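# Stack the on-edge magnet blocks flat in one pile

## Task

Take every magnet block from the row standing on its edge and lay each one flat, piled on the others, forming a single tidy stack that holds only those blocks and sits on the bench; then open the grippers and pull the arms away.

## Robot and tools

Robot: two arms, left_arm and right_arm, each ending in a parallel two-finger gripper with a wrist camera (cam_left_wrist and cam_right_wrist, both 504x504 images). The arm names are labels only; they do not say which side of a picture something is on.

Frame: a single scene frame is shared by both arms. Its origin lies on the table surface midway between the arms, +x runs outward across the table, +z points up, and left_arm sits on the +y side. Positions are in metres. Orientations are quaternions written w first (qw, qx, qy, qz). On each gripper, the fingers extend along its own +z axis and close along its own y axis. The reported hand position is the point between the finger pads, roughly 1 cm short of the fingertips; it can be somewhat wrong, more so when an arm reaches far.

The 16-number row: every motion command uses one flat list of 16 numbers covering both arms, even if only one moves: left_arm x, y, z, qw, qx, qy, qz, opening, then right_arm x, y, z, qw, qx, qy, qz, opening. The position and quaternion are absolute targets (a pose) in the scene frame, not offsets. Opening runs from -1 (closed) to +1 (fully open, 0.094 m). To keep an arm still, repeat its whole pose from the last result before it stopped, plus its intended opening. To hold a heading steady, send the same quaternion every time rather than copying a drifted reading. A target more than 0.6 m from the arm's last reported position along any of that gripper's axes is rejected and nothing is sent. Each control step also trims the command to within 70 mm and 16 degrees of the measured pose; position wins over orientation if both cannot be met. Moves often finish a centimetre or more short, usually too low.

Tools:
- execute_actions: argument actions, a list holding at most one item, or empty. An empty list just reports the state. An item with rows (1 to 15 rows of 16 numbers) and steps (1 to 15, default 15; each step is 1/30 s) plays one row per step, reusing the last row if rows run out. An item with only steps (up to 300) waits, counted from the previous result, including your reply time. Optional pictures (boolean) controls whether camera images come back. After an action, an arm only continues to its last trimmed pose, so check the result and send the remainder.
- move: target is one 16-number row; speed in m/s from 0.002 to 0.5 (default 0.25; rotation capped at twice that in rad/s). Both grippers follow straight lines ending together, lasting 0.5 to 10 s; the opening is applied at the start. Paths ignore obstacles and the other arm. Faster moves and targets set deeper past contact hit and press harder. The result adds a move: line (done, off_target, moving, held, fault) with limits notes: paced means the sent pose was clipped, held means a check blocked steps (the arm may then jump faster than speed). It also lists each gripper's distance from its target.
- wait: seconds, 0 to 10; the scene runs with no new command.
- zoom_image: camera (cam_left_wrist or cam_right_wrist) and region [x0, y0, x1, y1] in image pixels, top-left origin, at most 504 by 504; gives a closer look at the latest image.
- finished_scene: scene, the integer number of the scene to end. Irreversible; the result reports success. Replying with no tool call also ends things.

Results: the state line shows each arm's position and quaternion. grip_measured is the finger opening on the command scale (the last Joint positions value is the same in metres); readings may be off by about 1 mm. A Hand target line gives the pose the controller is currently driving toward. HELD marks steps where the command was not sent; a pose unreachable line names the arm whose command the clearance check altered. FAULT and OVER-TEMPERATURE FAULT lines mean an arm stopped; MOTOR HOT warns from 75 °C, 90 °C stops that arm for 10 s, 100 °C drops it. Joint torques carry offsets and noise. Joint limits (rad): waist -2.618 to 3.054, shoulder 0.000 to 3.142, elbow 0.000 to 3.142, wrist pitch -1.571 to 1.571, wrist yaw -1.571 to 1.571, wrist roll -2.094 to 2.094.

Gripping: to hold a block, command an opening below grip_measured; about 0.03 below is firm, smaller gaps are gentler. Pads push about 50 to 62 N, less on very thin parts, with a possible spike on first contact. Occasional tugs on held items or nudges to loose items happen.

Avoid: anything leaving the table (fails the task), dropping or slipping blocks, slamming or pressing hard, arms colliding with each other, and long holding that overheats motors. Time spent thinking counts as the simulation keeps running. Finish by releasing and retracting both grippers.

Each tool is called after "Call:" by a JSON object that holds its "name" and its "arguments".

## Session

I'll start by looking at the current state.

Call:
{"name": "execute_actions", "arguments": {"actions": []}}

Scene clock: 0.00 s of 6200.00 s.
left_arm: end_effector_position=(+0.1908, +0.0440, +0.1375) grip_measured=+1.000 end_effector_quat_wxyz=(+0.404, +0.380, +0.819, +0.149) | right_arm: end_effector_position=(+0.3310, -0.0542, +0.2965) grip_measured=+1.000 end_effector_quat_wxyz=(+0.604, -0.105, +0.672, +0.415)
Joint positions: left_arm=[-1.406  1.106  0.713 -0.853 -0.845 -0.36   0.094] | right_arm=[ 0.59   1.245  0.637  0.683 -0.125  0.456  0.094]
Joint velocities: left_arm=[-0.027 -0.037  0.002 -0.066  0.037 -0.022  0.   ] | right_arm=[-0.017 -0.007 -0.007  0.037 -0.007 -0.007  0.   ]
Joint torques (N m, as the arm reports them, + toward a larger angle): no reading
Hand target (left_arm): +0.194, +0.041, +0.146; +0.418, +0.369, +0.818, +0.143
Hand target (right_arm): +0.330, -0.055, +0.312; +0.617, -0.106, +0.657, +0.420

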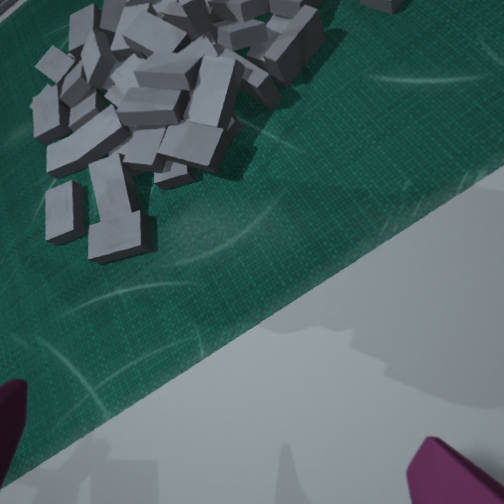

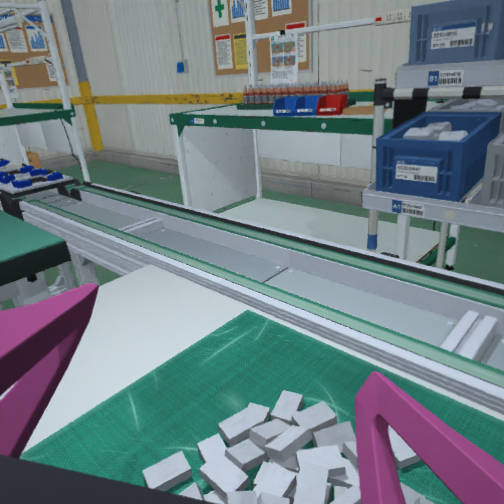

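Call:
{"name": "move", "arguments": {"target": [0.25,0.22,0.30,0,0,1,0,1, 0.25,-0.22,0.30,0,0,1,0,1], "speed": 0.25}}

Scene clock: 34.53 s of 6200.00 s.
left_arm: end_effector_position=(+0.2502, +0.2211, +0.2852) grip_measured=+1.000 end_effector_quat_wxyz=(+0.186, +0.001, +0.983, +0.004) | right_arm: end_effector_position=(+0.2546, -0.2145, +0.2945) grip_measured=+1.000 end_effector_quat_wxyz=(+0.171, +0.003, +0.982, +0.082)
Joint positions: left_arm=[-0.067  1.25   1.634 -1.582 -0.021 -0.032  0.094] | right_arm=[ 0.343  1.385  1.768 -1.574 -0.021  0.395  0.094]
Joint velocities: left_arm=[ 0.007  0.007 -0.007  0.007  0.007  0.051  0.   ] | right_arm=[-0.002 -0.017 -0.027  0.007  0.095 -0.066  0.   ]
Joint torques (N m, as the arm reports them, + toward a larger angle): left_arm=[ 1.05 -3.23  7.93  0.78  0.05  0.01] | right_arm=[-0.66 -5.78  5.75  0.73  0.1  -0.08]
Hand target (left_arm): +0.248, +0.222, +0.297; +0.206, -0.001, +0.979, -0.000
Hand target (right_arm): +0.250, -0.220, +0.300; +0.183, +0.003, +0.980, +0.079
Off the commanded pose (left_arm): 0.015 m, 21 deg; orientation clipped at the last step of the last action.
Off the commanded pose (right_arm): 0.009 m, 22 deg; orientation clipped at the last step of the last action.
joint sent to its limit (left arm) — the command would take joint 4 (wrist pitch) past its lower limit, so that joint was sent only as far as its limit.
joint sent to its limit (right arm) — the command would take joint 4 (wrist pitch) past its lower limit, so that joint was sent only as far as its limit.
After step 90, 27.83 s passed at rest.
move: off_target (left_arm, right_arm); limits=paced

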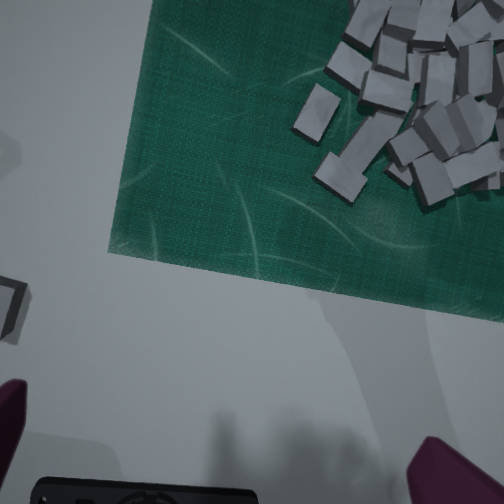

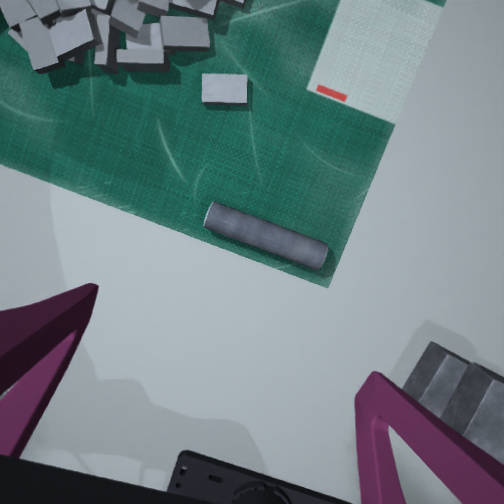

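Call:
{"name": "move", "arguments": {"target": [0.22,0.40,0.25,0,0,1,0,1, 0.22,-0.40,0.25,0,0,1,0,1], "speed": 0.25}}

Scene clock: 44.07 s of 6200.00 s.
left_arm: end_effector_position=(+0.2181, +0.3953, +0.2402) grip_measured=+1.000 end_effector_quat_wxyz=(+0.068, -0.001, +0.996, +0.052) | right_arm: end_effector_position=(+0.2223, -0.3959, +0.2512) grip_measured=+1.000 end_effector_quat_wxyz=(+0.120, +0.002, +0.992, -0.042)
Joint positions: left_arm=[ 0.679  1.459  1.644 -1.584  0.009  0.706  0.094] | right_arm=[-0.39   1.277  1.534 -1.574 -0.003 -0.344  0.094]
Joint velocities: left_arm=[-0.007 -0.022 -0.017 -0.007 -0.051  0.007  0.   ] | right_arm=[ 0.007 -0.002 -0.017 -0.007  0.022 -0.066  0.   ]
Joint torques (N m, as the arm reports them, + toward a larger angle): left_arm=[ 0.49 -4.3   8.24  0.49 -0.03  0.03] | right_arm=[-0.35 -2.22  6.24  0.58 -0.01 -0.03]
Hand target (left_arm): +0.218, +0.399, +0.249; +0.078, -0.000, +0.995, +0.065
Hand target (right_arm): +0.222, -0.397, +0.249; +0.114, +0.001, +0.993, -0.041
Off the commanded pose (left_arm): 0.011 m, 10 deg.
Off the commanded pose (right_arm): 0.005 m, 15 deg.
joint sent to its limit (left arm) — the command would take joint 4 (wrist pitch) past its lower limit, so that joint was sent only as far as its limit.
joint sent to its limit (right arm) — the command would take joint 4 (wrist pitch) past its lower limit, so that joint was sent only as far as its limit.
After step 90, 5.03 s passed at rest.
move: off_target (left_arm, right_arm)

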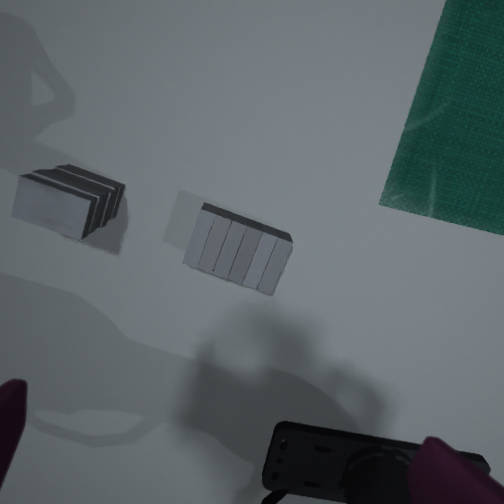

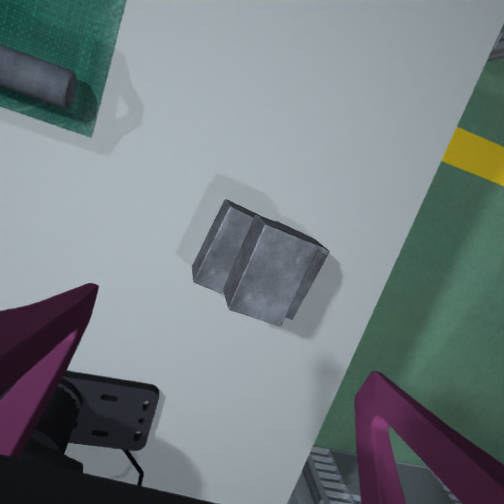

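Call:
{"name": "zoom_image", "arguments": {"camera": "cam_left_wrist", "region": [0, 140, 320, 320]}}

Region (0, 140, 320, 320) of cam_left_wrist's 504x504 image, scaled by 1.575, with more detail than that image has; it fills the top 284 rows of this view, and the rest is white.

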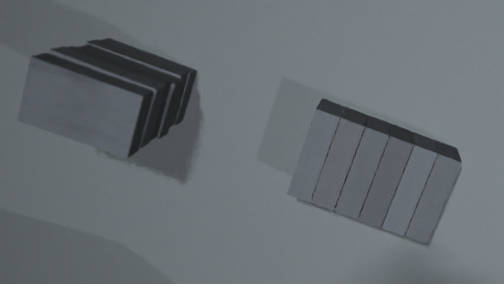

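Call:
{"name": "move", "arguments": {"target": [0.25,0.42,0.16,0,0,1,0,1, 0.22,-0.40,0.25,0.12,0,0.992,-0.042,1], "speed": 0.2}}

Scene clock: 96.13 s of 6200.00 s.
left_arm: end_effector_position=(+0.2437, +0.4186, +0.1543) grip_measured=+1.000 end_effector_quat_wxyz=(-0.015, -0.003, +1.000, -0.015) | right_arm: end_effector_position=(+0.2210, -0.3993, +0.2512) grip_measured=+1.000 end_effector_quat_wxyz=(+0.119, -0.001, +0.992, -0.044)
Joint positions: left_arm=[ 0.679  1.71   1.559 -1.462  0.003  0.703  0.094] | right_arm=[-0.406  1.277  1.534 -1.574 -0.002 -0.367  0.094]
Joint velocities: left_arm=[-0.007 -0.027  0.007  0.007  0.022 -0.081  0.   ] | right_arm=[-0.002 -0.007  0.012  0.051 -0.051 -0.066  0.   ]
Joint torques (N m, as the arm reports them, + toward a larger angle): left_arm=[-1.19 -7.71  6.26  0.37 -0.07 -0.1 ] | right_arm=[-0.85 -3.13  5.67  0.62 -0.08 -0.06]
Hand target (left_arm): +0.250, +0.420, +0.160; -0.000, +0.001, +1.000, +0.001
Hand target (right_arm): +0.220, -0.400, +0.250; +0.120, +0.000, +0.992, -0.042
Off the commanded pose (left_arm): 0.009 m, 2 deg.
Off the commanded pose (right_arm): 0.002 m, 0 deg.
After step 90, 48.20 s passed at rest.
move: done

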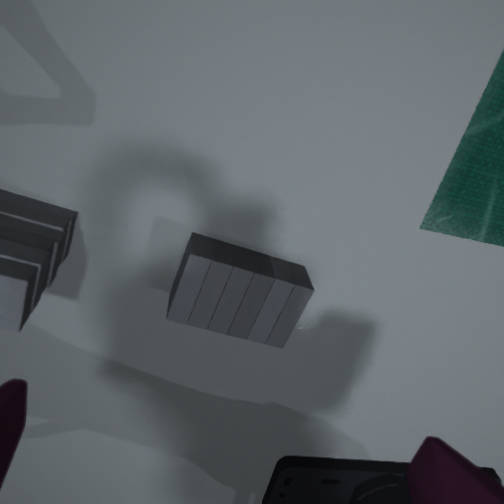

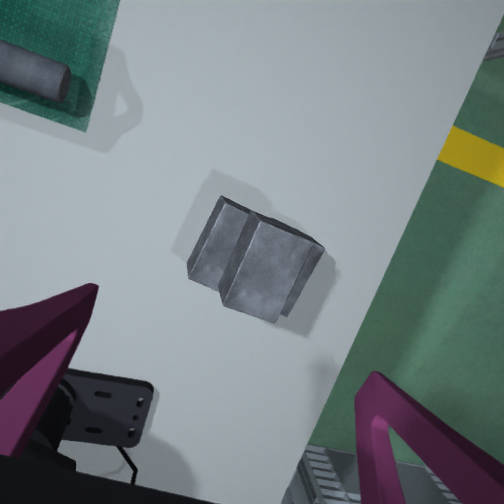

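Call:
{"name": "zoom_image", "arguments": {"camera": "cam_left_wrist", "region": [130, 200, 370, 380]}}

Region (130, 200, 370, 380) of cam_left_wrist's 504x504 image, scaled by 2.100, with more detail than that image has; it fills the top 378 rows of this view, and the rest is white.

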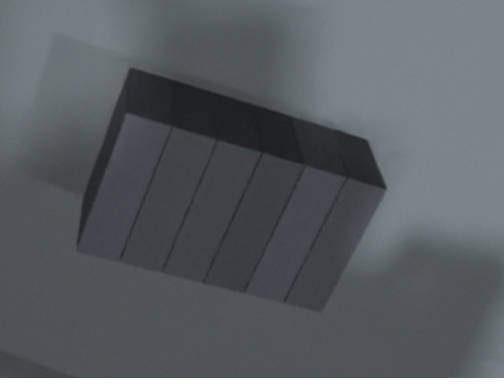

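Call:
{"name": "move", "arguments": {"target": [0.205,0.41,0.11,0,-0.648,0.7615,0,1, 0.22,-0.40,0.25,0.12,0,0.992,-0.042,1], "speed": 0.2}}

Scene clock: 190.67 s of 6200.00 s.
left_arm: end_effector_position=(+0.2044, +0.4049, +0.1040) grip_measured=+1.000 end_effector_quat_wxyz=(-0.023, -0.641, +0.767, -0.004) | right_arm: end_effector_position=(+0.2210, -0.3993, +0.2512) grip_measured=+1.000 end_effector_quat_wxyz=(+0.119, -0.002, +0.992, -0.045)
Joint positions: left_arm=[ 0.738  1.572  1.211 -1.257  0.004 -0.624  0.094] | right_arm=[-0.406  1.277  1.534 -1.574 -0.001 -0.368  0.094]
Joint velocities: left_arm=[-0.007 -0.017 -0.007  0.022 -0.007 -0.095  0.   ] | right_arm=[ 0.027  0.012 -0.017 -0.007 -0.11   0.022  0.   ]
Joint torques (N m, as the arm reports them, + toward a larger angle): left_arm=[ 0.83 -7.49  5.64  0.32 -0.01 -0.09] | right_arm=[-0.91 -3.16  5.67  0.62 -0.09 -0.03]
Hand target (left_arm): +0.205, +0.410, +0.110; -0.001, -0.648, +0.761, -0.001
Hand target (right_arm): +0.220, -0.400, +0.250; +0.120, +0.000, +0.992, -0.042
Off the commanded pose (left_arm): 0.008 m, 3 deg.
Off the commanded pose (right_arm): 0.002 m, 0 deg.
After step 90, 87.50 s passed at rest.
move: off_target (left_arm)

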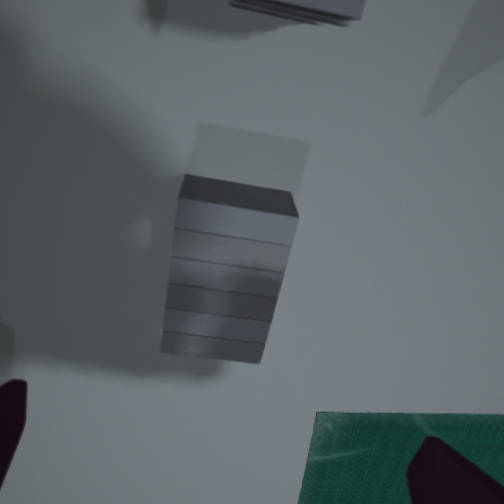

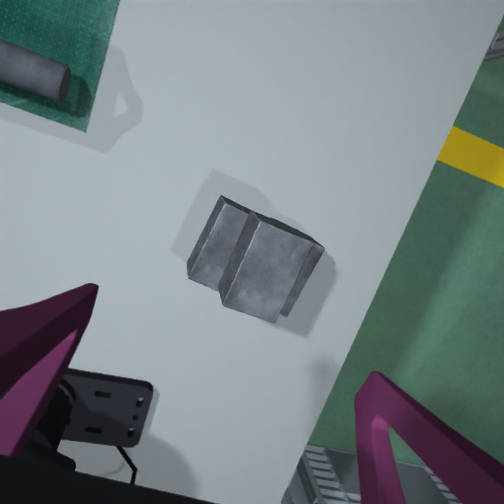

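Call:
{"name": "zoom_image", "arguments": {"camera": "cam_left_wrist", "region": [120, 150, 360, 390]}}

Region (120, 150, 360, 390) of cam_left_wrist's 504x504 image, scaled by 2.100, with more detail than that image has.

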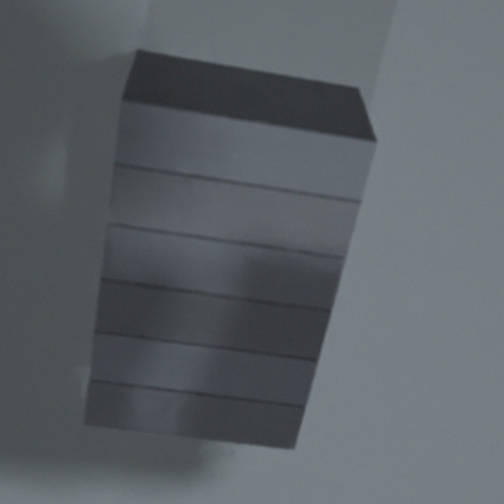

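Call:
{"name": "move", "arguments": {"target": [0.200,0.402,0.075,0,-0.648,0.7615,0,-0.3, 0.22,-0.40,0.25,0.12,0,0.992,-0.042,1], "speed": 0.1}}

Scene clock: 250.00 s of 6200.00 s.
left_arm: end_effector_position=(+0.1970, +0.3978, +0.0692) grip_measured=-0.297 end_effector_quat_wxyz=(-0.023, -0.645, +0.764, -0.003) | right_arm: end_effector_position=(+0.2210, -0.3993, +0.2512) grip_measured=+1.000 end_effector_quat_wxyz=(+0.119, -0.002, +0.992, -0.045)
Joint positions: left_arm=[ 0.738  1.557  1.055 -1.115  0.004 -0.636  0.033] | right_arm=[-0.406  1.277  1.534 -1.574 -0.001 -0.368  0.094]
Joint velocities: left_arm=[ 0.007  0.022  0.012  0.037  0.037 -0.022  0.   ] | right_arm=[ 0.002  0.002 -0.012 -0.022  0.007 -0.022  0.   ]
Joint torques (N m, as the arm reports them, + toward a larger angle): left_arm=[ 0.09 -7.11  5.52  0.36 -0.02 -0.08] | right_arm=[-0.93 -3.19  5.57  0.62 -0.09 -0.04]
Hand target (left_arm): +0.200, +0.402, +0.075; -0.000, -0.648, +0.761, -0.000
Hand target (right_arm): +0.220, -0.400, +0.250; +0.120, +0.000, +0.992, -0.042
Off the commanded pose (left_arm): 0.008 m, 3 deg.
Off the commanded pose (right_arm): 0.002 m, 0 deg.
After step 90, 55.33 s passed at rest.
move: off_target (left_arm)

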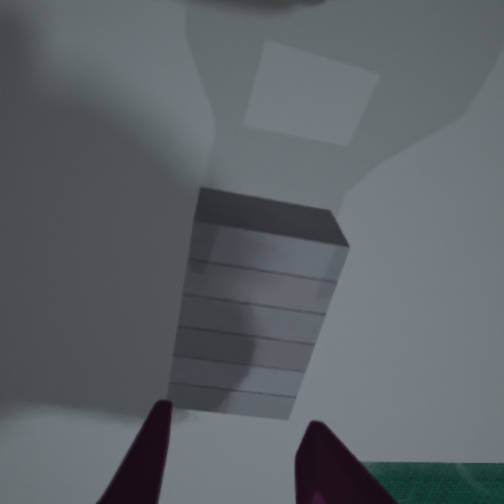

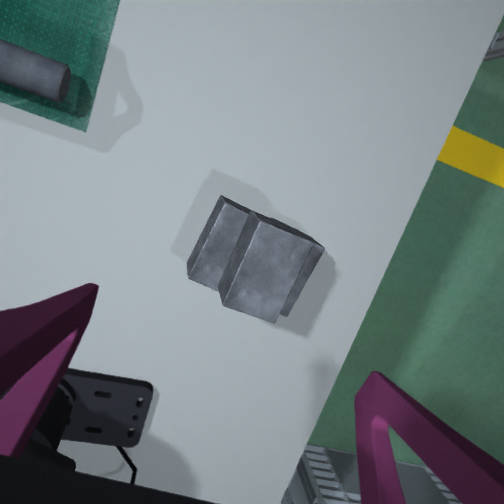

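Call:
{"name": "zoom_image", "arguments": {"camera": "cam_left_wrist", "region": [120, 170, 400, 450]}}

Region (120, 170, 400, 450) of cam_left_wrist's 504x504 image, scaled by 1.800, with more detail than that image has.

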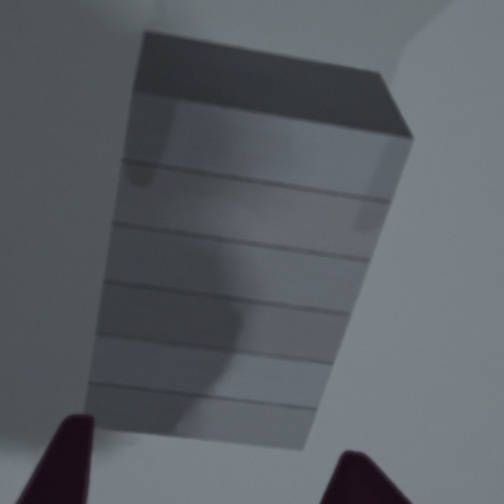

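Call:
{"name": "move", "arguments": {"target": [0.206,0.428,0.058,0.02,-0.6807,0.7325,0.003,0.5, 0.22,-0.40,0.25,0.12,0,0.992,-0.042,1], "speed": 0.1}}

Scene clock: 325.57 s of 6200.00 s.
left_arm: end_effector_position=(+0.2075, +0.4239, +0.0611) grip_measured=+0.497 end_effector_quat_wxyz=(+0.017, -0.675, +0.738, -0.001) | right_arm: end_effector_position=(+0.2210, -0.3993, +0.2512) grip_measured=+1.000 end_effector_quat_wxyz=(+0.119, -0.002, +0.992, -0.045)
Joint positions: left_arm=[ 0.78   1.59   1.055 -1.003  0.004 -0.673  0.07 ] | right_arm=[-0.406  1.277  1.534 -1.574 -0.001 -0.368  0.094]
Joint velocities: left_arm=[ 0.002 -0.017 -0.002  0.022  0.022  0.007 -0.   ] | right_arm=[ 0.017 -0.007  0.007  0.007 -0.007 -0.037  0.   ]
Joint torques (N m, as the arm reports them, + toward a larger angle): left_arm=[ 0.92 -4.75  5.05  0.5  -0.04 -0.11] | right_arm=[-0.89 -3.22  5.71  0.63 -0.07 -0.06]
Hand target (left_arm): +0.206, +0.428, +0.058; +0.020, -0.681, +0.732, +0.002
Hand target (right_arm): +0.220, -0.400, +0.250; +0.120, +0.000, +0.992, -0.042
Off the commanded pose (left_arm): 0.005 m, 1 deg.
Off the commanded pose (right_arm): 0.002 m, 0 deg.
After step 90, 71.50 s passed at rest.
move: done

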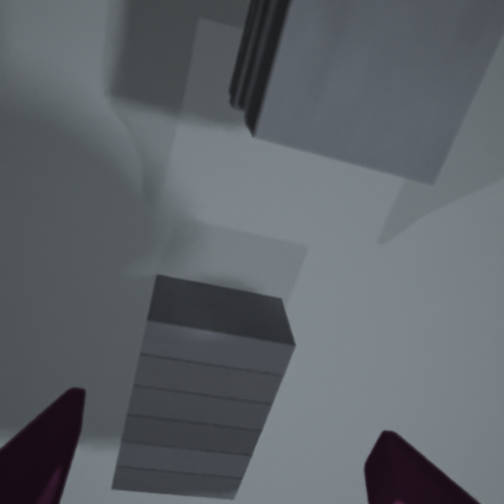

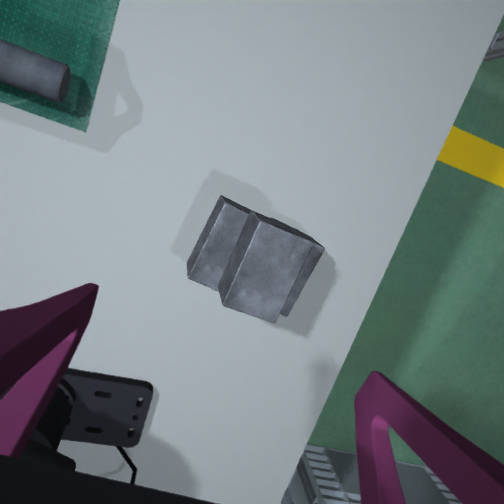

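Call:
{"name": "zoom_image", "arguments": {"camera": "cam_left_wrist", "region": [60, 250, 420, 504]}}

Call:
{"name": "zoom_image", "arguments": {"camera": "cam_left_wrist", "region": [150, 0, 504, 260]}}

Region (60, 250, 420, 504) of cam_left_wrist's 504x504 image, scaled by 1.400, with more detail than that image has; it fills the top 356 rows of this view, and the rest is white.

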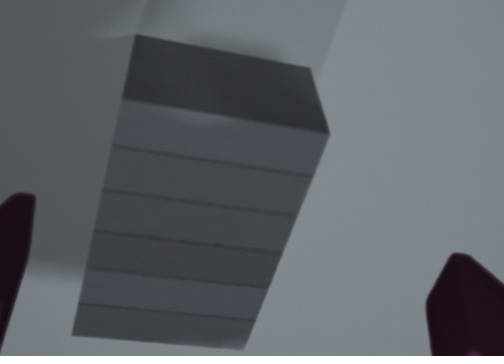

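Region (150, 0, 504, 260) of cam_left_wrist's 504x504 image, scaled by 1.424, with more detail than that image has; it fills the top 370 rows of this view, and the rest is white.

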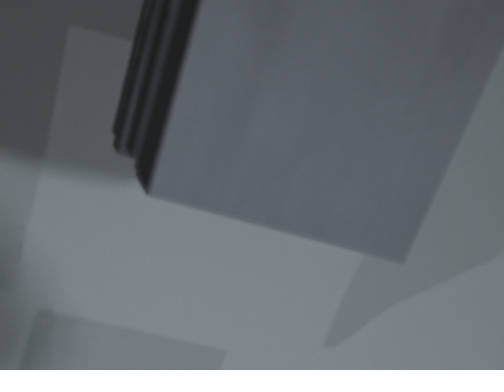

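Call:
{"name": "move", "arguments": {"target": [0.200,0.402,0.055,0.015,-0.688,0.7255,0.003,0.5, 0.22,-0.40,0.25,0.12,0,0.992,-0.042,1], "speed": 0.05}}

Scene clock: 446.40 s of 6200.00 s.
left_arm: end_effector_position=(+0.1958, +0.3995, +0.0496) grip_measured=+0.497 end_effector_quat_wxyz=(+0.006, +0.689, -0.725, +0.002) | right_arm: end_effector_position=(+0.2210, -0.3993, +0.2512) grip_measured=+1.000 end_effector_quat_wxyz=(+0.119, -0.002, +0.992, -0.045)
Joint positions: left_arm=[ 0.746  1.549  0.967 -1.001  0.004 -0.745  0.07 ] | right_arm=[-0.406  1.277  1.534 -1.574 -0.001 -0.368  0.094]
Joint velocities: left_arm=[-0.012  0.002 -0.012 -0.037 -0.051 -0.022 -0.001] | right_arm=[-0.007 -0.002 -0.012 -0.022 -0.037  0.066  0.   ]
Joint torques (N m, as the arm reports them, + toward a larger angle): left_arm=[-1.01 -6.94  5.4   0.39 -0.08 -0.09] | right_arm=[-0.96 -3.11  5.67  0.63 -0.08 -0.03]
Hand target (left_arm): +0.200, +0.402, +0.055; -0.015, +0.688, -0.725, -0.003
Hand target (right_arm): +0.220, -0.400, +0.250; +0.120, +0.000, +0.992, -0.042
Off the commanded pose (left_arm): 0.007 m, 2 deg.
Off the commanded pose (right_arm): 0.002 m, 0 deg.
After step 90, 117.00 s passed at rest.
move: done

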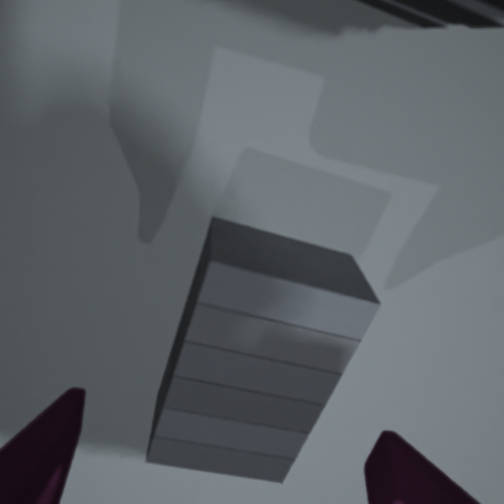

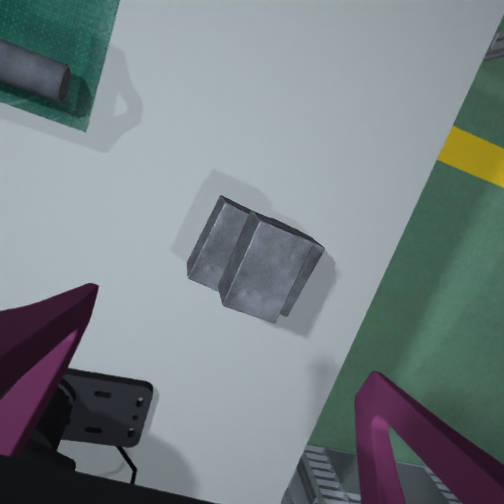

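Call:
{"name": "zoom_image", "arguments": {"camera": "cam_left_wrist", "region": [60, 190, 420, 504]}}

Region (60, 190, 420, 504) of cam_left_wrist's 504x504 image, scaled by 1.400, with more detail than that image has; it fills the top 440 rows of this view, and the rest is white.

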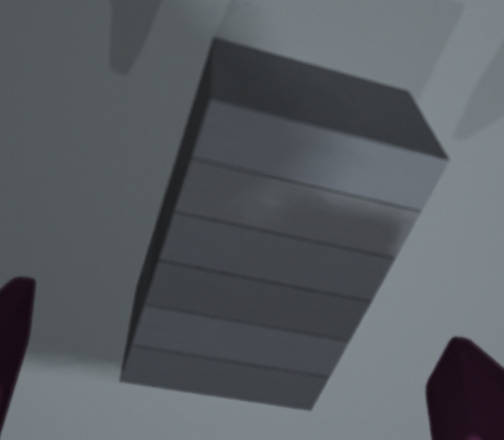

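Call:
{"name": "move", "arguments": {"target": [0.204,0.4015,0.031,0.015,-0.688,0.7255,0.003,0.5, 0.22,-0.40,0.25,0.12,0,0.992,-0.042,1], "speed": 0.03}}

Scene clock: 463.37 s of 6200.00 s.
left_arm: end_effector_position=(+0.2009, +0.4002, +0.0327) grip_measured=+0.497 end_effector_quat_wxyz=(-0.010, +0.690, -0.724, +0.002) | right_arm: end_effector_position=(+0.2210, -0.3993, +0.2512) grip_measured=+1.000 end_effector_quat_wxyz=(+0.119, -0.002, +0.992, -0.045)
Joint positions: left_arm=[ 0.734  1.561  0.907 -0.897  0.004 -0.76   0.07 ] | right_arm=[-0.406  1.277  1.534 -1.574 -0.001 -0.368  0.094]
Joint velocities: left_arm=[-0.007  0.012 -0.007  0.037  0.037 -0.051  0.   ] | right_arm=[-0.022 -0.007 -0.007 -0.051 -0.022  0.051  0.   ]
Joint torques (N m, as the arm reports them, + toward a larger angle): left_arm=[-1.06 -4.28  5.28  0.44 -0.12 -0.08] | right_arm=[-0.92 -3.23  5.71  0.6  -0.09 -0.06]
Hand target (left_arm): +0.204, +0.402, +0.031; -0.015, +0.688, -0.725, -0.003
Hand target (right_arm): +0.220, -0.400, +0.250; +0.120, +0.000, +0.992, -0.042
Off the commanded pose (left_arm): 0.004 m, 1 deg.
Off the commanded pose (right_arm): 0.002 m, 0 deg.
After step 90, 12.83 s passed at rest.
move: done

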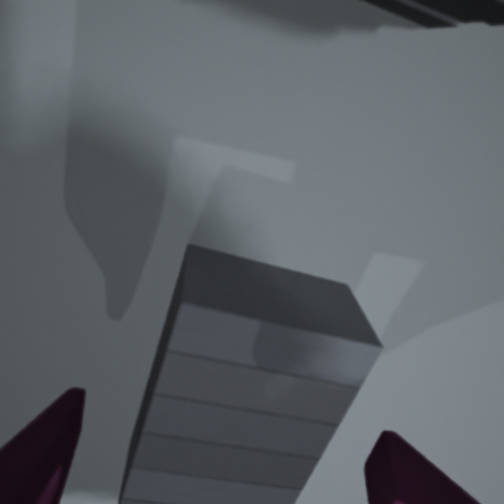

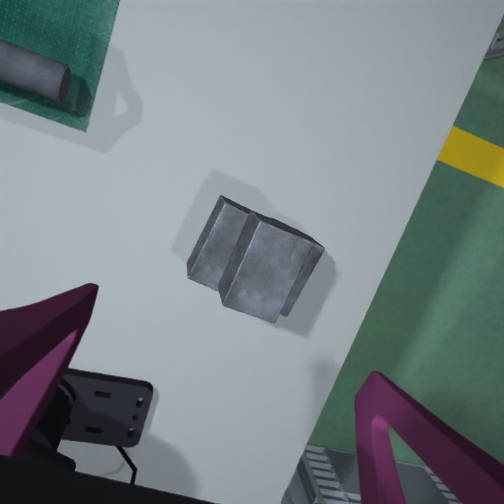

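Call:
{"name": "move", "arguments": {"target": [0.204,0.4015,0.0225,0.015,-0.688,0.7255,0.003,0.5, 0.22,-0.40,0.25,0.12,0,0.992,-0.042,1], "speed": 0.02}}

Call:
{"name": "move", "arguments": {"target": [0.204,0.4015,0.0225,0.015,-0.688,0.7255,0.003,-0.14, 0.22,-0.40,0.25,0.12,0,0.992,-0.042,1], "speed": 0.02}}

Scene clock: 471.40 s of 6200.00 s.
left_arm: end_effector_position=(+0.2006, +0.3999, +0.0242) grip_measured=+0.497 end_effector_quat_wxyz=(-0.009, +0.690, -0.723, +0.002) | right_arm: end_effector_position=(+0.2210, -0.3993, +0.2512) grip_measured=+1.000 end_effector_quat_wxyz=(+0.119, -0.002, +0.992, -0.045)
Joint positions: left_arm=[ 0.734  1.577  0.885 -0.862  0.004 -0.761  0.07 ] | right_arm=[-0.406  1.277  1.534 -1.574 -0.001 -0.368  0.094]
Joint velocities: left_arm=[-0.007 -0.002  0.007 -0.007 -0.007 -0.081  0.001] | right_arm=[-0.017  0.012  0.002  0.066 -0.037 -0.066  0.   ]
Joint torques (N m, as the arm reports them, + toward a larger angle): left_arm=[-1.07 -4.42  5.35  0.47 -0.1  -0.08] | right_arm=[-0.88 -3.28  5.63  0.61 -0.08 -0.06]
Hand target (left_arm): +0.204, +0.401, +0.022; -0.015, +0.688, -0.725, -0.003
Hand target (right_arm): +0.220, -0.400, +0.250; +0.120, +0.000, +0.992, -0.042
Off the commanded pose (left_arm): 0.004 m, 1 deg.
Off the commanded pose (right_arm): 0.002 m, 0 deg.
After step 90, 4.23 s passed at rest.
move: done

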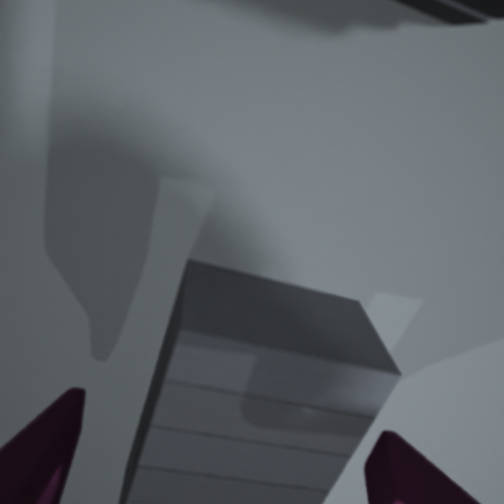

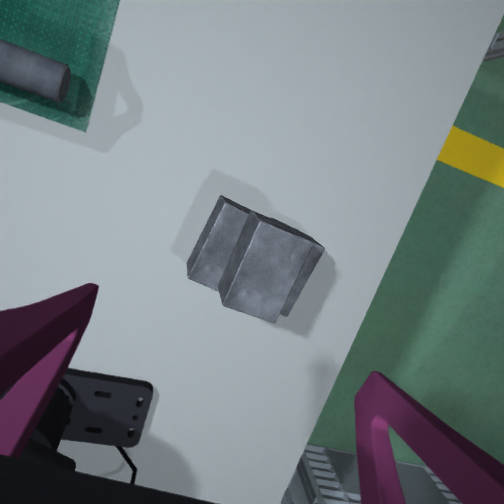

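Scene clock: 472.10 s of 6200.00 s.
left_arm: end_effector_position=(+0.2006, +0.3999, +0.0242) grip_measured=-0.112 end_effector_quat_wxyz=(-0.009, +0.690, -0.723, +0.002) | right_arm: end_effector_position=(+0.2210, -0.3993, +0.2512) grip_measured=+1.000 end_effector_quat_wxyz=(+0.119, -0.002, +0.992, -0.045)
Joint positions: left_arm=[ 0.734  1.577  0.885 -0.862  0.004 -0.761  0.042] | right_arm=[-0.406  1.277  1.534 -1.574 -0.001 -0.368  0.094]
Joint velocities: left_arm=[-0.022 -0.027  0.002  0.022  0.051  0.066  0.   ] | right_arm=[-0.017 -0.012  0.002 -0.007 -0.051 -0.037  0.   ]
Joint torques (N m, as the arm reports them, + toward a larger angle): left_arm=[-1.14 -4.38  5.32  0.47 -0.09 -0.08] | right_arm=[-0.91 -3.24  5.69  0.62 -0.1  -0.05]
Hand target (left_arm): +0.204, +0.401, +0.023; -0.015, +0.688, -0.725, -0.003
Hand target (right_arm): +0.220, -0.400, +0.250; +0.120, +0.000, +0.992, -0.042
Off the commanded pose (left_arm): 0.004 m, 1 deg.
Off the commanded pose (right_arm): 0.002 m, 0 deg.
move: done

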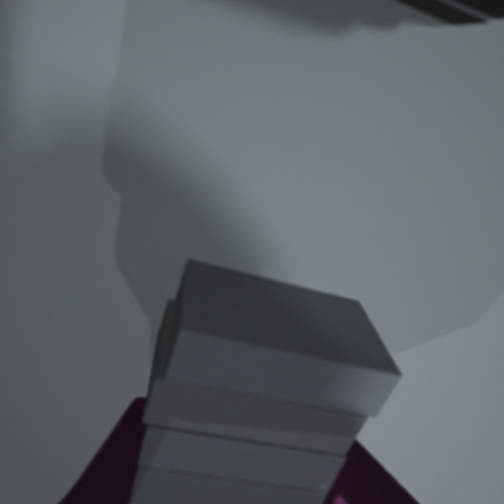

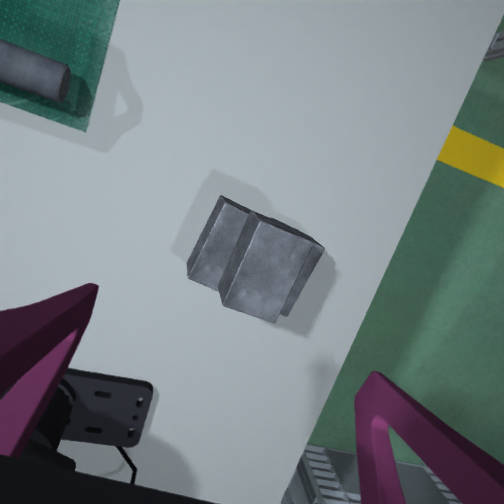

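Call:
{"name": "move", "arguments": {"target": [0.204,0.4015,0.034,0.015,-0.688,0.7255,0.003,-0.14, 0.22,-0.40,0.25,0.12,0,0.992,-0.042,1], "speed": 0.02}}

Scene clock: 476.57 s of 6200.00 s.
left_arm: end_effector_position=(+0.2001, +0.3994, +0.0242) grip_measured=-0.112 end_effector_quat_wxyz=(-0.007, +0.690, -0.723, +0.002) | right_arm: end_effector_position=(+0.2210, -0.3993, +0.2512) grip_measured=+1.000 end_effector_quat_wxyz=(+0.119, -0.002, +0.992, -0.045)
Joint positions: left_arm=[ 0.734  1.577  0.885 -0.865  0.004 -0.761  0.042] | right_arm=[-0.406  1.277  1.534 -1.574 -0.001 -0.368  0.094]
Joint velocities: left_arm=[-0.002 -0.022 -0.002  0.037 -0.007 -0.066  0.   ] | right_arm=[ 0.002  0.012  0.032 -0.007 -0.007 -0.095  0.   ]
Joint torques (N m, as the arm reports them, + toward a larger angle): left_arm=[-1.11 -6.1   7.81  0.03 -0.09 -0.06] | right_arm=[-0.88 -3.28  5.65  0.63 -0.08 -0.05]
Hand target (left_arm): +0.204, +0.401, +0.034; -0.015, +0.688, -0.725, -0.003
Hand target (right_arm): +0.220, -0.400, +0.250; +0.120, +0.000, +0.992, -0.042
Off the commanded pose (left_arm): 0.011 m, 1 deg.
Off the commanded pose (right_arm): 0.002 m, 0 deg.
After step 90, 0.73 s passed at rest.
move: off_target (left_arm)

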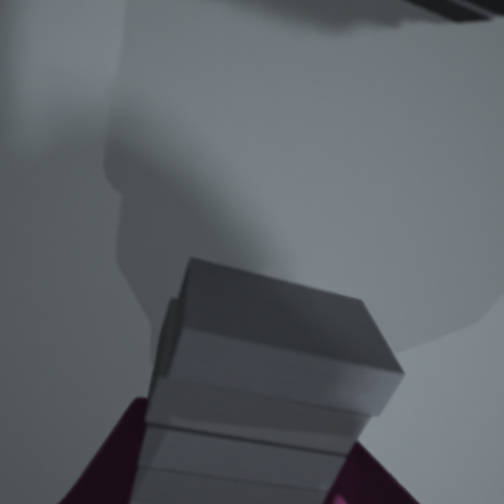

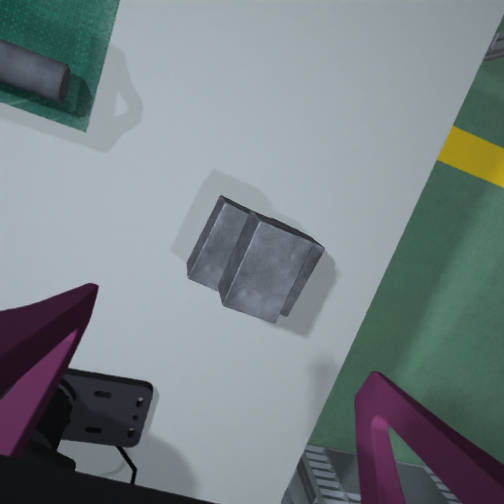

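Call:
{"name": "move", "arguments": {"target": [0.204,0.4015,0.048,0.015,-0.688,0.7255,0.003,-0.14, 0.22,-0.40,0.25,0.12,0,0.992,-0.042,1], "speed": 0.02}}

Scene clock: 483.07 s of 6200.00 s.
left_arm: end_effector_position=(+0.1985, +0.3979, +0.0316) grip_measured=-0.112 end_effector_quat_wxyz=(+0.004, +0.690, -0.723, +0.002) | right_arm: end_effector_position=(+0.2210, -0.3993, +0.2512) grip_measured=+1.000 end_effector_quat_wxyz=(+0.119, -0.002, +0.992, -0.045)
Joint positions: left_arm=[ 0.734  1.577  0.918 -0.92   0.004 -0.761  0.042] | right_arm=[-0.406  1.277  1.534 -1.574 -0.001 -0.368  0.094]
Joint velocities: left_arm=[-0.022 -0.002  0.007  0.007  0.007 -0.007 -0.001] | right_arm=[-0.012  0.012 -0.012 -0.051 -0.022 -0.022  0.   ]
Joint torques (N m, as the arm reports them, + toward a larger angle): left_arm=[-1.05 -7.63  8.34 -0.04 -0.08 -0.08] | right_arm=[-0.86 -3.23  5.64  0.63 -0.07 -0.04]
Hand target (left_arm): +0.204, +0.401, +0.048; -0.016, +0.688, -0.725, -0.003
Hand target (right_arm): +0.220, -0.400, +0.250; +0.120, +0.000, +0.992, -0.042
Off the commanded pose (left_arm): 0.018 m, 2 deg.
Off the commanded pose (right_arm): 0.002 m, 0 deg.
After step 90, 2.07 s passed at rest.
move: off_target (left_arm)

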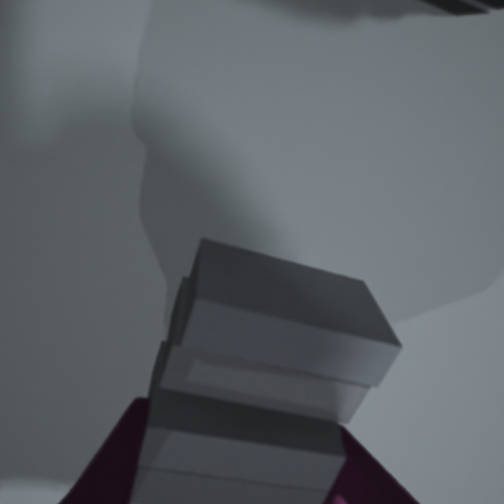

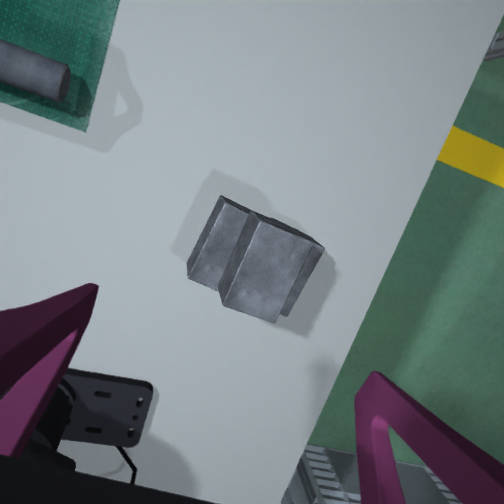

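Call:
{"name": "move", "arguments": {"target": [0.204,0.4015,0.085,0.015,-0.688,0.7255,0.003,-0.14, 0.22,-0.40,0.25,0.12,0,0.992,-0.042,1], "speed": 0.03}}

Scene clock: 497.00 s of 6200.00 s.
left_arm: end_effector_position=(+0.1978, +0.3972, +0.0689) grip_measured=-0.112 end_effector_quat_wxyz=(+0.009, +0.690, -0.723, +0.002) | right_arm: end_effector_position=(+0.2210, -0.3994, +0.2512) grip_measured=+1.000 end_effector_quat_wxyz=(+0.119, -0.002, +0.992, -0.045)
Joint positions: left_arm=[ 0.734  1.532  1.031 -1.088  0.004 -0.761  0.042] | right_arm=[-0.406  1.277  1.534 -1.574 -0.001 -0.368  0.094]
Joint velocities: left_arm=[ 0.002  0.012 -0.002 -0.095 -0.066 -0.007 -0.001] | right_arm=[-0.022  0.002  0.002  0.007  0.022 -0.037  0.   ]
Joint torques (N m, as the arm reports them, + toward a larger angle): left_arm=[-1.03 -7.32  8.68  0.06 -0.11 -0.08] | right_arm=[-0.85 -3.23  5.64  0.6  -0.09 -0.05]
Hand target (left_arm): +0.204, +0.401, +0.085; -0.015, +0.688, -0.725, -0.003
Hand target (right_arm): +0.220, -0.400, +0.250; +0.120, +0.000, +0.992, -0.042
Off the commanded pose (left_arm): 0.018 m, 3 deg.
Off the commanded pose (right_arm): 0.002 m, 0 deg.
After step 90, 8.83 s passed at rest.
move: off_target (left_arm)

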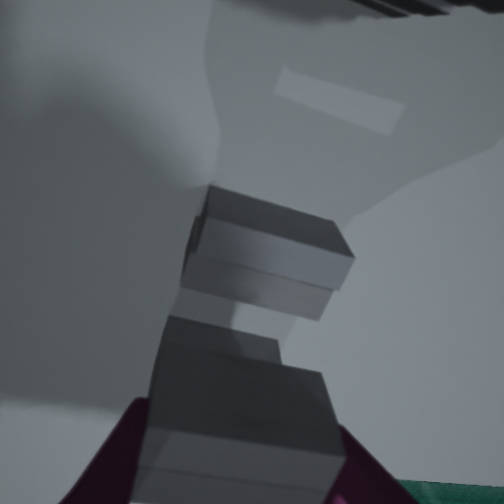

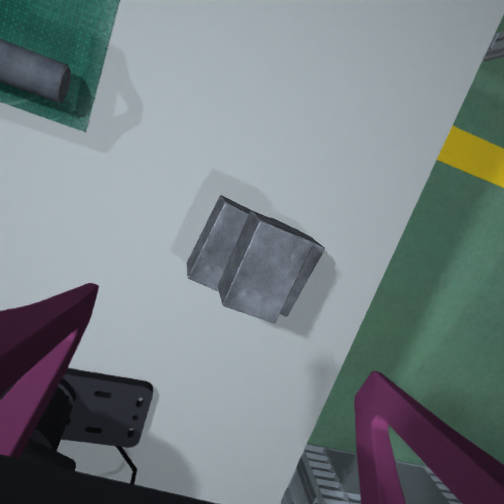

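Call:
{"name": "move", "arguments": {"target": [0.317,0.376,0.10,0.016,-0.216,0.976,0.004,-0.14, 0.25,0.0,0.22,0.542,-0.411,0.646,0.345,1], "speed": 0.15}}

Scene clock: 585.23 s of 6200.00 s.
left_arm: end_effector_position=(+0.3094, +0.3748, +0.0889) grip_measured=-0.112 end_effector_quat_wxyz=(+0.004, -0.225, +0.974, -0.001) | right_arm: end_effector_position=(+0.2500, -0.0084, +0.2185) grip_measured=+1.000 end_effector_quat_wxyz=(+0.538, -0.407, +0.656, +0.339)
Joint positions: left_arm=[ 0.445  1.787  1.391 -1.168  0.004  0.021  0.042] | right_arm=[ 0.703  1.201  0.561  0.435 -0.365 -0.067  0.094]
Joint velocities: left_arm=[ 0.007  0.007 -0.012 -0.051 -0.022 -0.081 -0.   ] | right_arm=[ 0.012  0.007  0.007  0.007 -0.007 -0.037  0.   ]
Joint torques (N m, as the arm reports them, + toward a larger angle): left_arm=[-0.92 -7.39  8.98  0.15 -0.07  0.02] | right_arm=[ 0.71 -2.39  7.68  1.86 -0.15 -0.03]
Hand target (left_arm): +0.317, +0.376, +0.099; +0.017, -0.216, +0.976, +0.006
Hand target (right_arm): +0.247, -0.004, +0.220; +0.541, -0.412, +0.647, +0.345
Off the commanded pose (left_arm): 0.014 m, 2 deg.
Off the commanded pose (right_arm): 0.009 m, 1 deg.
After step 90, 79.13 s passed at rest.
move: off_target (left_arm)

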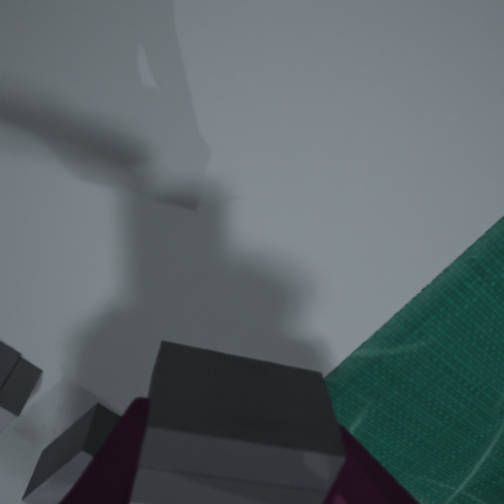

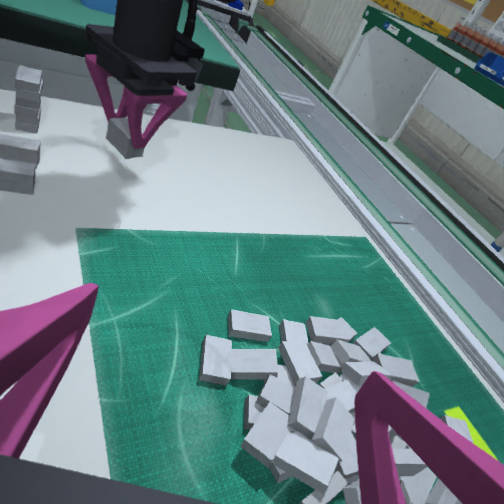

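Call:
{"name": "zoom_image", "arguments": {"camera": "cam_right_wrist", "region": [0, 0, 260, 210]}}

Region (0, 0, 260, 210) of cam_right_wrist's 504x504 image, scaled by 1.938, with more detail than that image has; it fills the top 407 rows of this view, and the rest is white.

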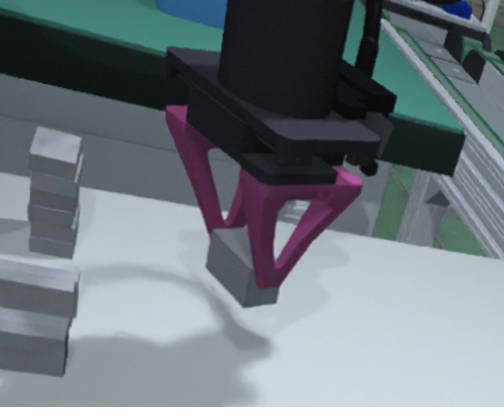

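Call:
{"name": "move", "arguments": {"target": [0.317,0.376,0.032,0.016,-0.216,0.976,0.004,-0.14, 0.25,0.0,0.22,0.542,-0.411,0.646,0.345,1], "speed": 0.05}}

Scene clock: 633.40 s of 6200.00 s.
left_arm: end_effector_position=(+0.3095, +0.3749, +0.0288) grip_measured=-0.112 end_effector_quat_wxyz=(+0.001, -0.224, +0.975, -0.002) | right_arm: end_effector_position=(+0.2505, -0.0054, +0.2135) grip_measured=+1.000 end_effector_quat_wxyz=(+0.534, -0.409, +0.657, +0.340)
Joint positions: left_arm=[ 0.445  1.855  1.229 -0.945  0.004  0.023  0.042] | right_arm=[ 0.708  1.223  0.561  0.448 -0.366 -0.067  0.094]
Joint velocities: left_arm=[ 0.012 -0.002  0.007 -0.037 -0.037  0.022 -0.   ] | right_arm=[-0.002 -0.007 -0.022 -0.066  0.022  0.022  0.   ]
Joint torques (N m, as the arm reports them, + toward a larger angle): left_arm=[-0.93 -7.88  5.77  0.44 -0.04  0.01] | right_arm=[ 0.88 -2.69  8.54  1.81 -0.06 -0.02]
Hand target (left_arm): +0.317, +0.376, +0.032; +0.016, -0.216, +0.976, +0.004
Hand target (right_arm): +0.250, -0.000, +0.220; +0.542, -0.411, +0.647, +0.345
Off the commanded pose (left_arm): 0.008 m, 2 deg.
Off the commanded pose (right_arm): 0.008 m, 2 deg.
After step 90, 43.53 s passed at rest.
move: done

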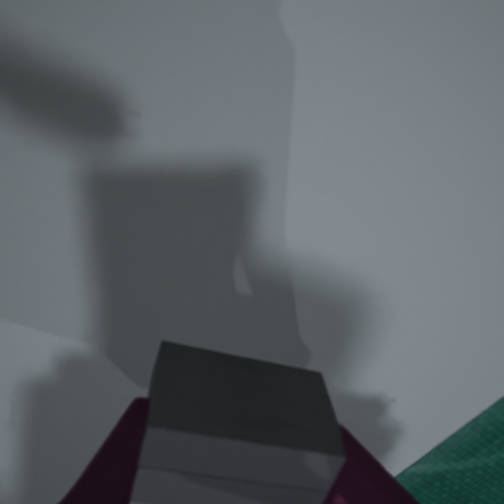

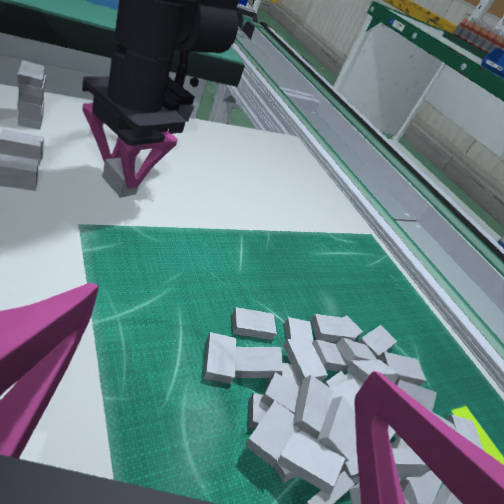

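Call:
{"name": "move", "arguments": {"target": [0.317,0.376,0.0265,0.016,-0.216,0.976,0.004,-0.14, 0.2505,-0.0054,0.2135,0.534,-0.409,0.657,0.340,1], "speed": 0.02}}

Call:
{"name": "zoom_image", "arguments": {"camera": "cam_right_wrist", "region": [40, 60, 240, 220]}}

Scene clock: 640.33 s of 6200.00 s.
left_arm: end_effector_position=(+0.3104, +0.3753, +0.0261) grip_measured=-0.112 end_effector_quat_wxyz=(+0.005, -0.224, +0.975, -0.001) | right_arm: end_effector_position=(+0.2505, -0.0055, +0.2132) grip_measured=+1.000 end_effector_quat_wxyz=(+0.534, -0.409, +0.658, +0.340)
Joint positions: left_arm=[ 0.445  1.855  1.218 -0.925  0.004  0.023  0.042] | right_arm=[ 0.708  1.223  0.561  0.446 -0.366 -0.067  0.094]
Joint velocities: left_arm=[ 0.002 -0.007  0.002 -0.007 -0.037  0.022  0.001] | right_arm=[ 0.007  0.007 -0.007  0.081 -0.007 -0.051  0.   ]
Joint torques (N m, as the arm reports them, + toward a larger angle): left_arm=[-0.92 -7.3   5.65  0.46 -0.04  0.02] | right_arm=[ 0.   -3.58  7.79  1.59 -0.07  0.  ]
Hand target (left_arm): +0.317, +0.376, +0.027; +0.016, -0.216, +0.976, +0.004
Hand target (right_arm): +0.250, -0.005, +0.213; +0.534, -0.409, +0.657, +0.340
Off the commanded pose (left_arm): 0.007 m, 2 deg.
Off the commanded pose (right_arm): 0.000 m, 0 deg.
After step 90, 2.83 s passed at rest.
move: done

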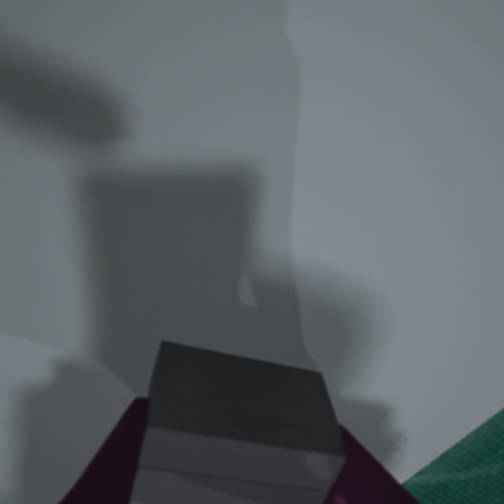

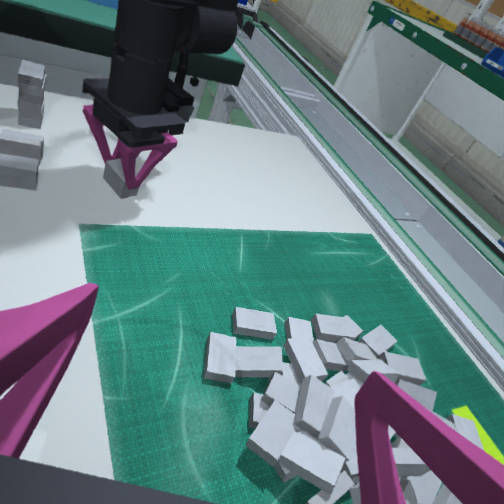

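Region (40, 60, 240, 220) of cam_right_wrist's 504x504 image, scaled by 2.520, with more detail than that image has; it fills the top 403 rows of this view, and the rest is white.

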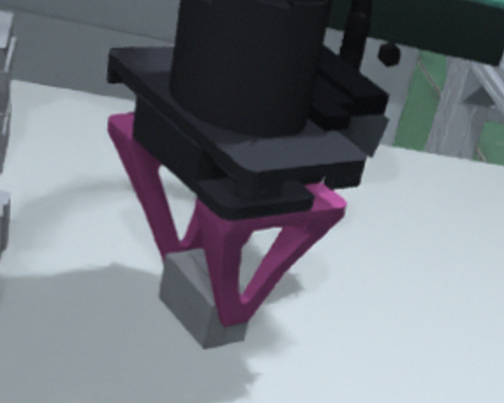

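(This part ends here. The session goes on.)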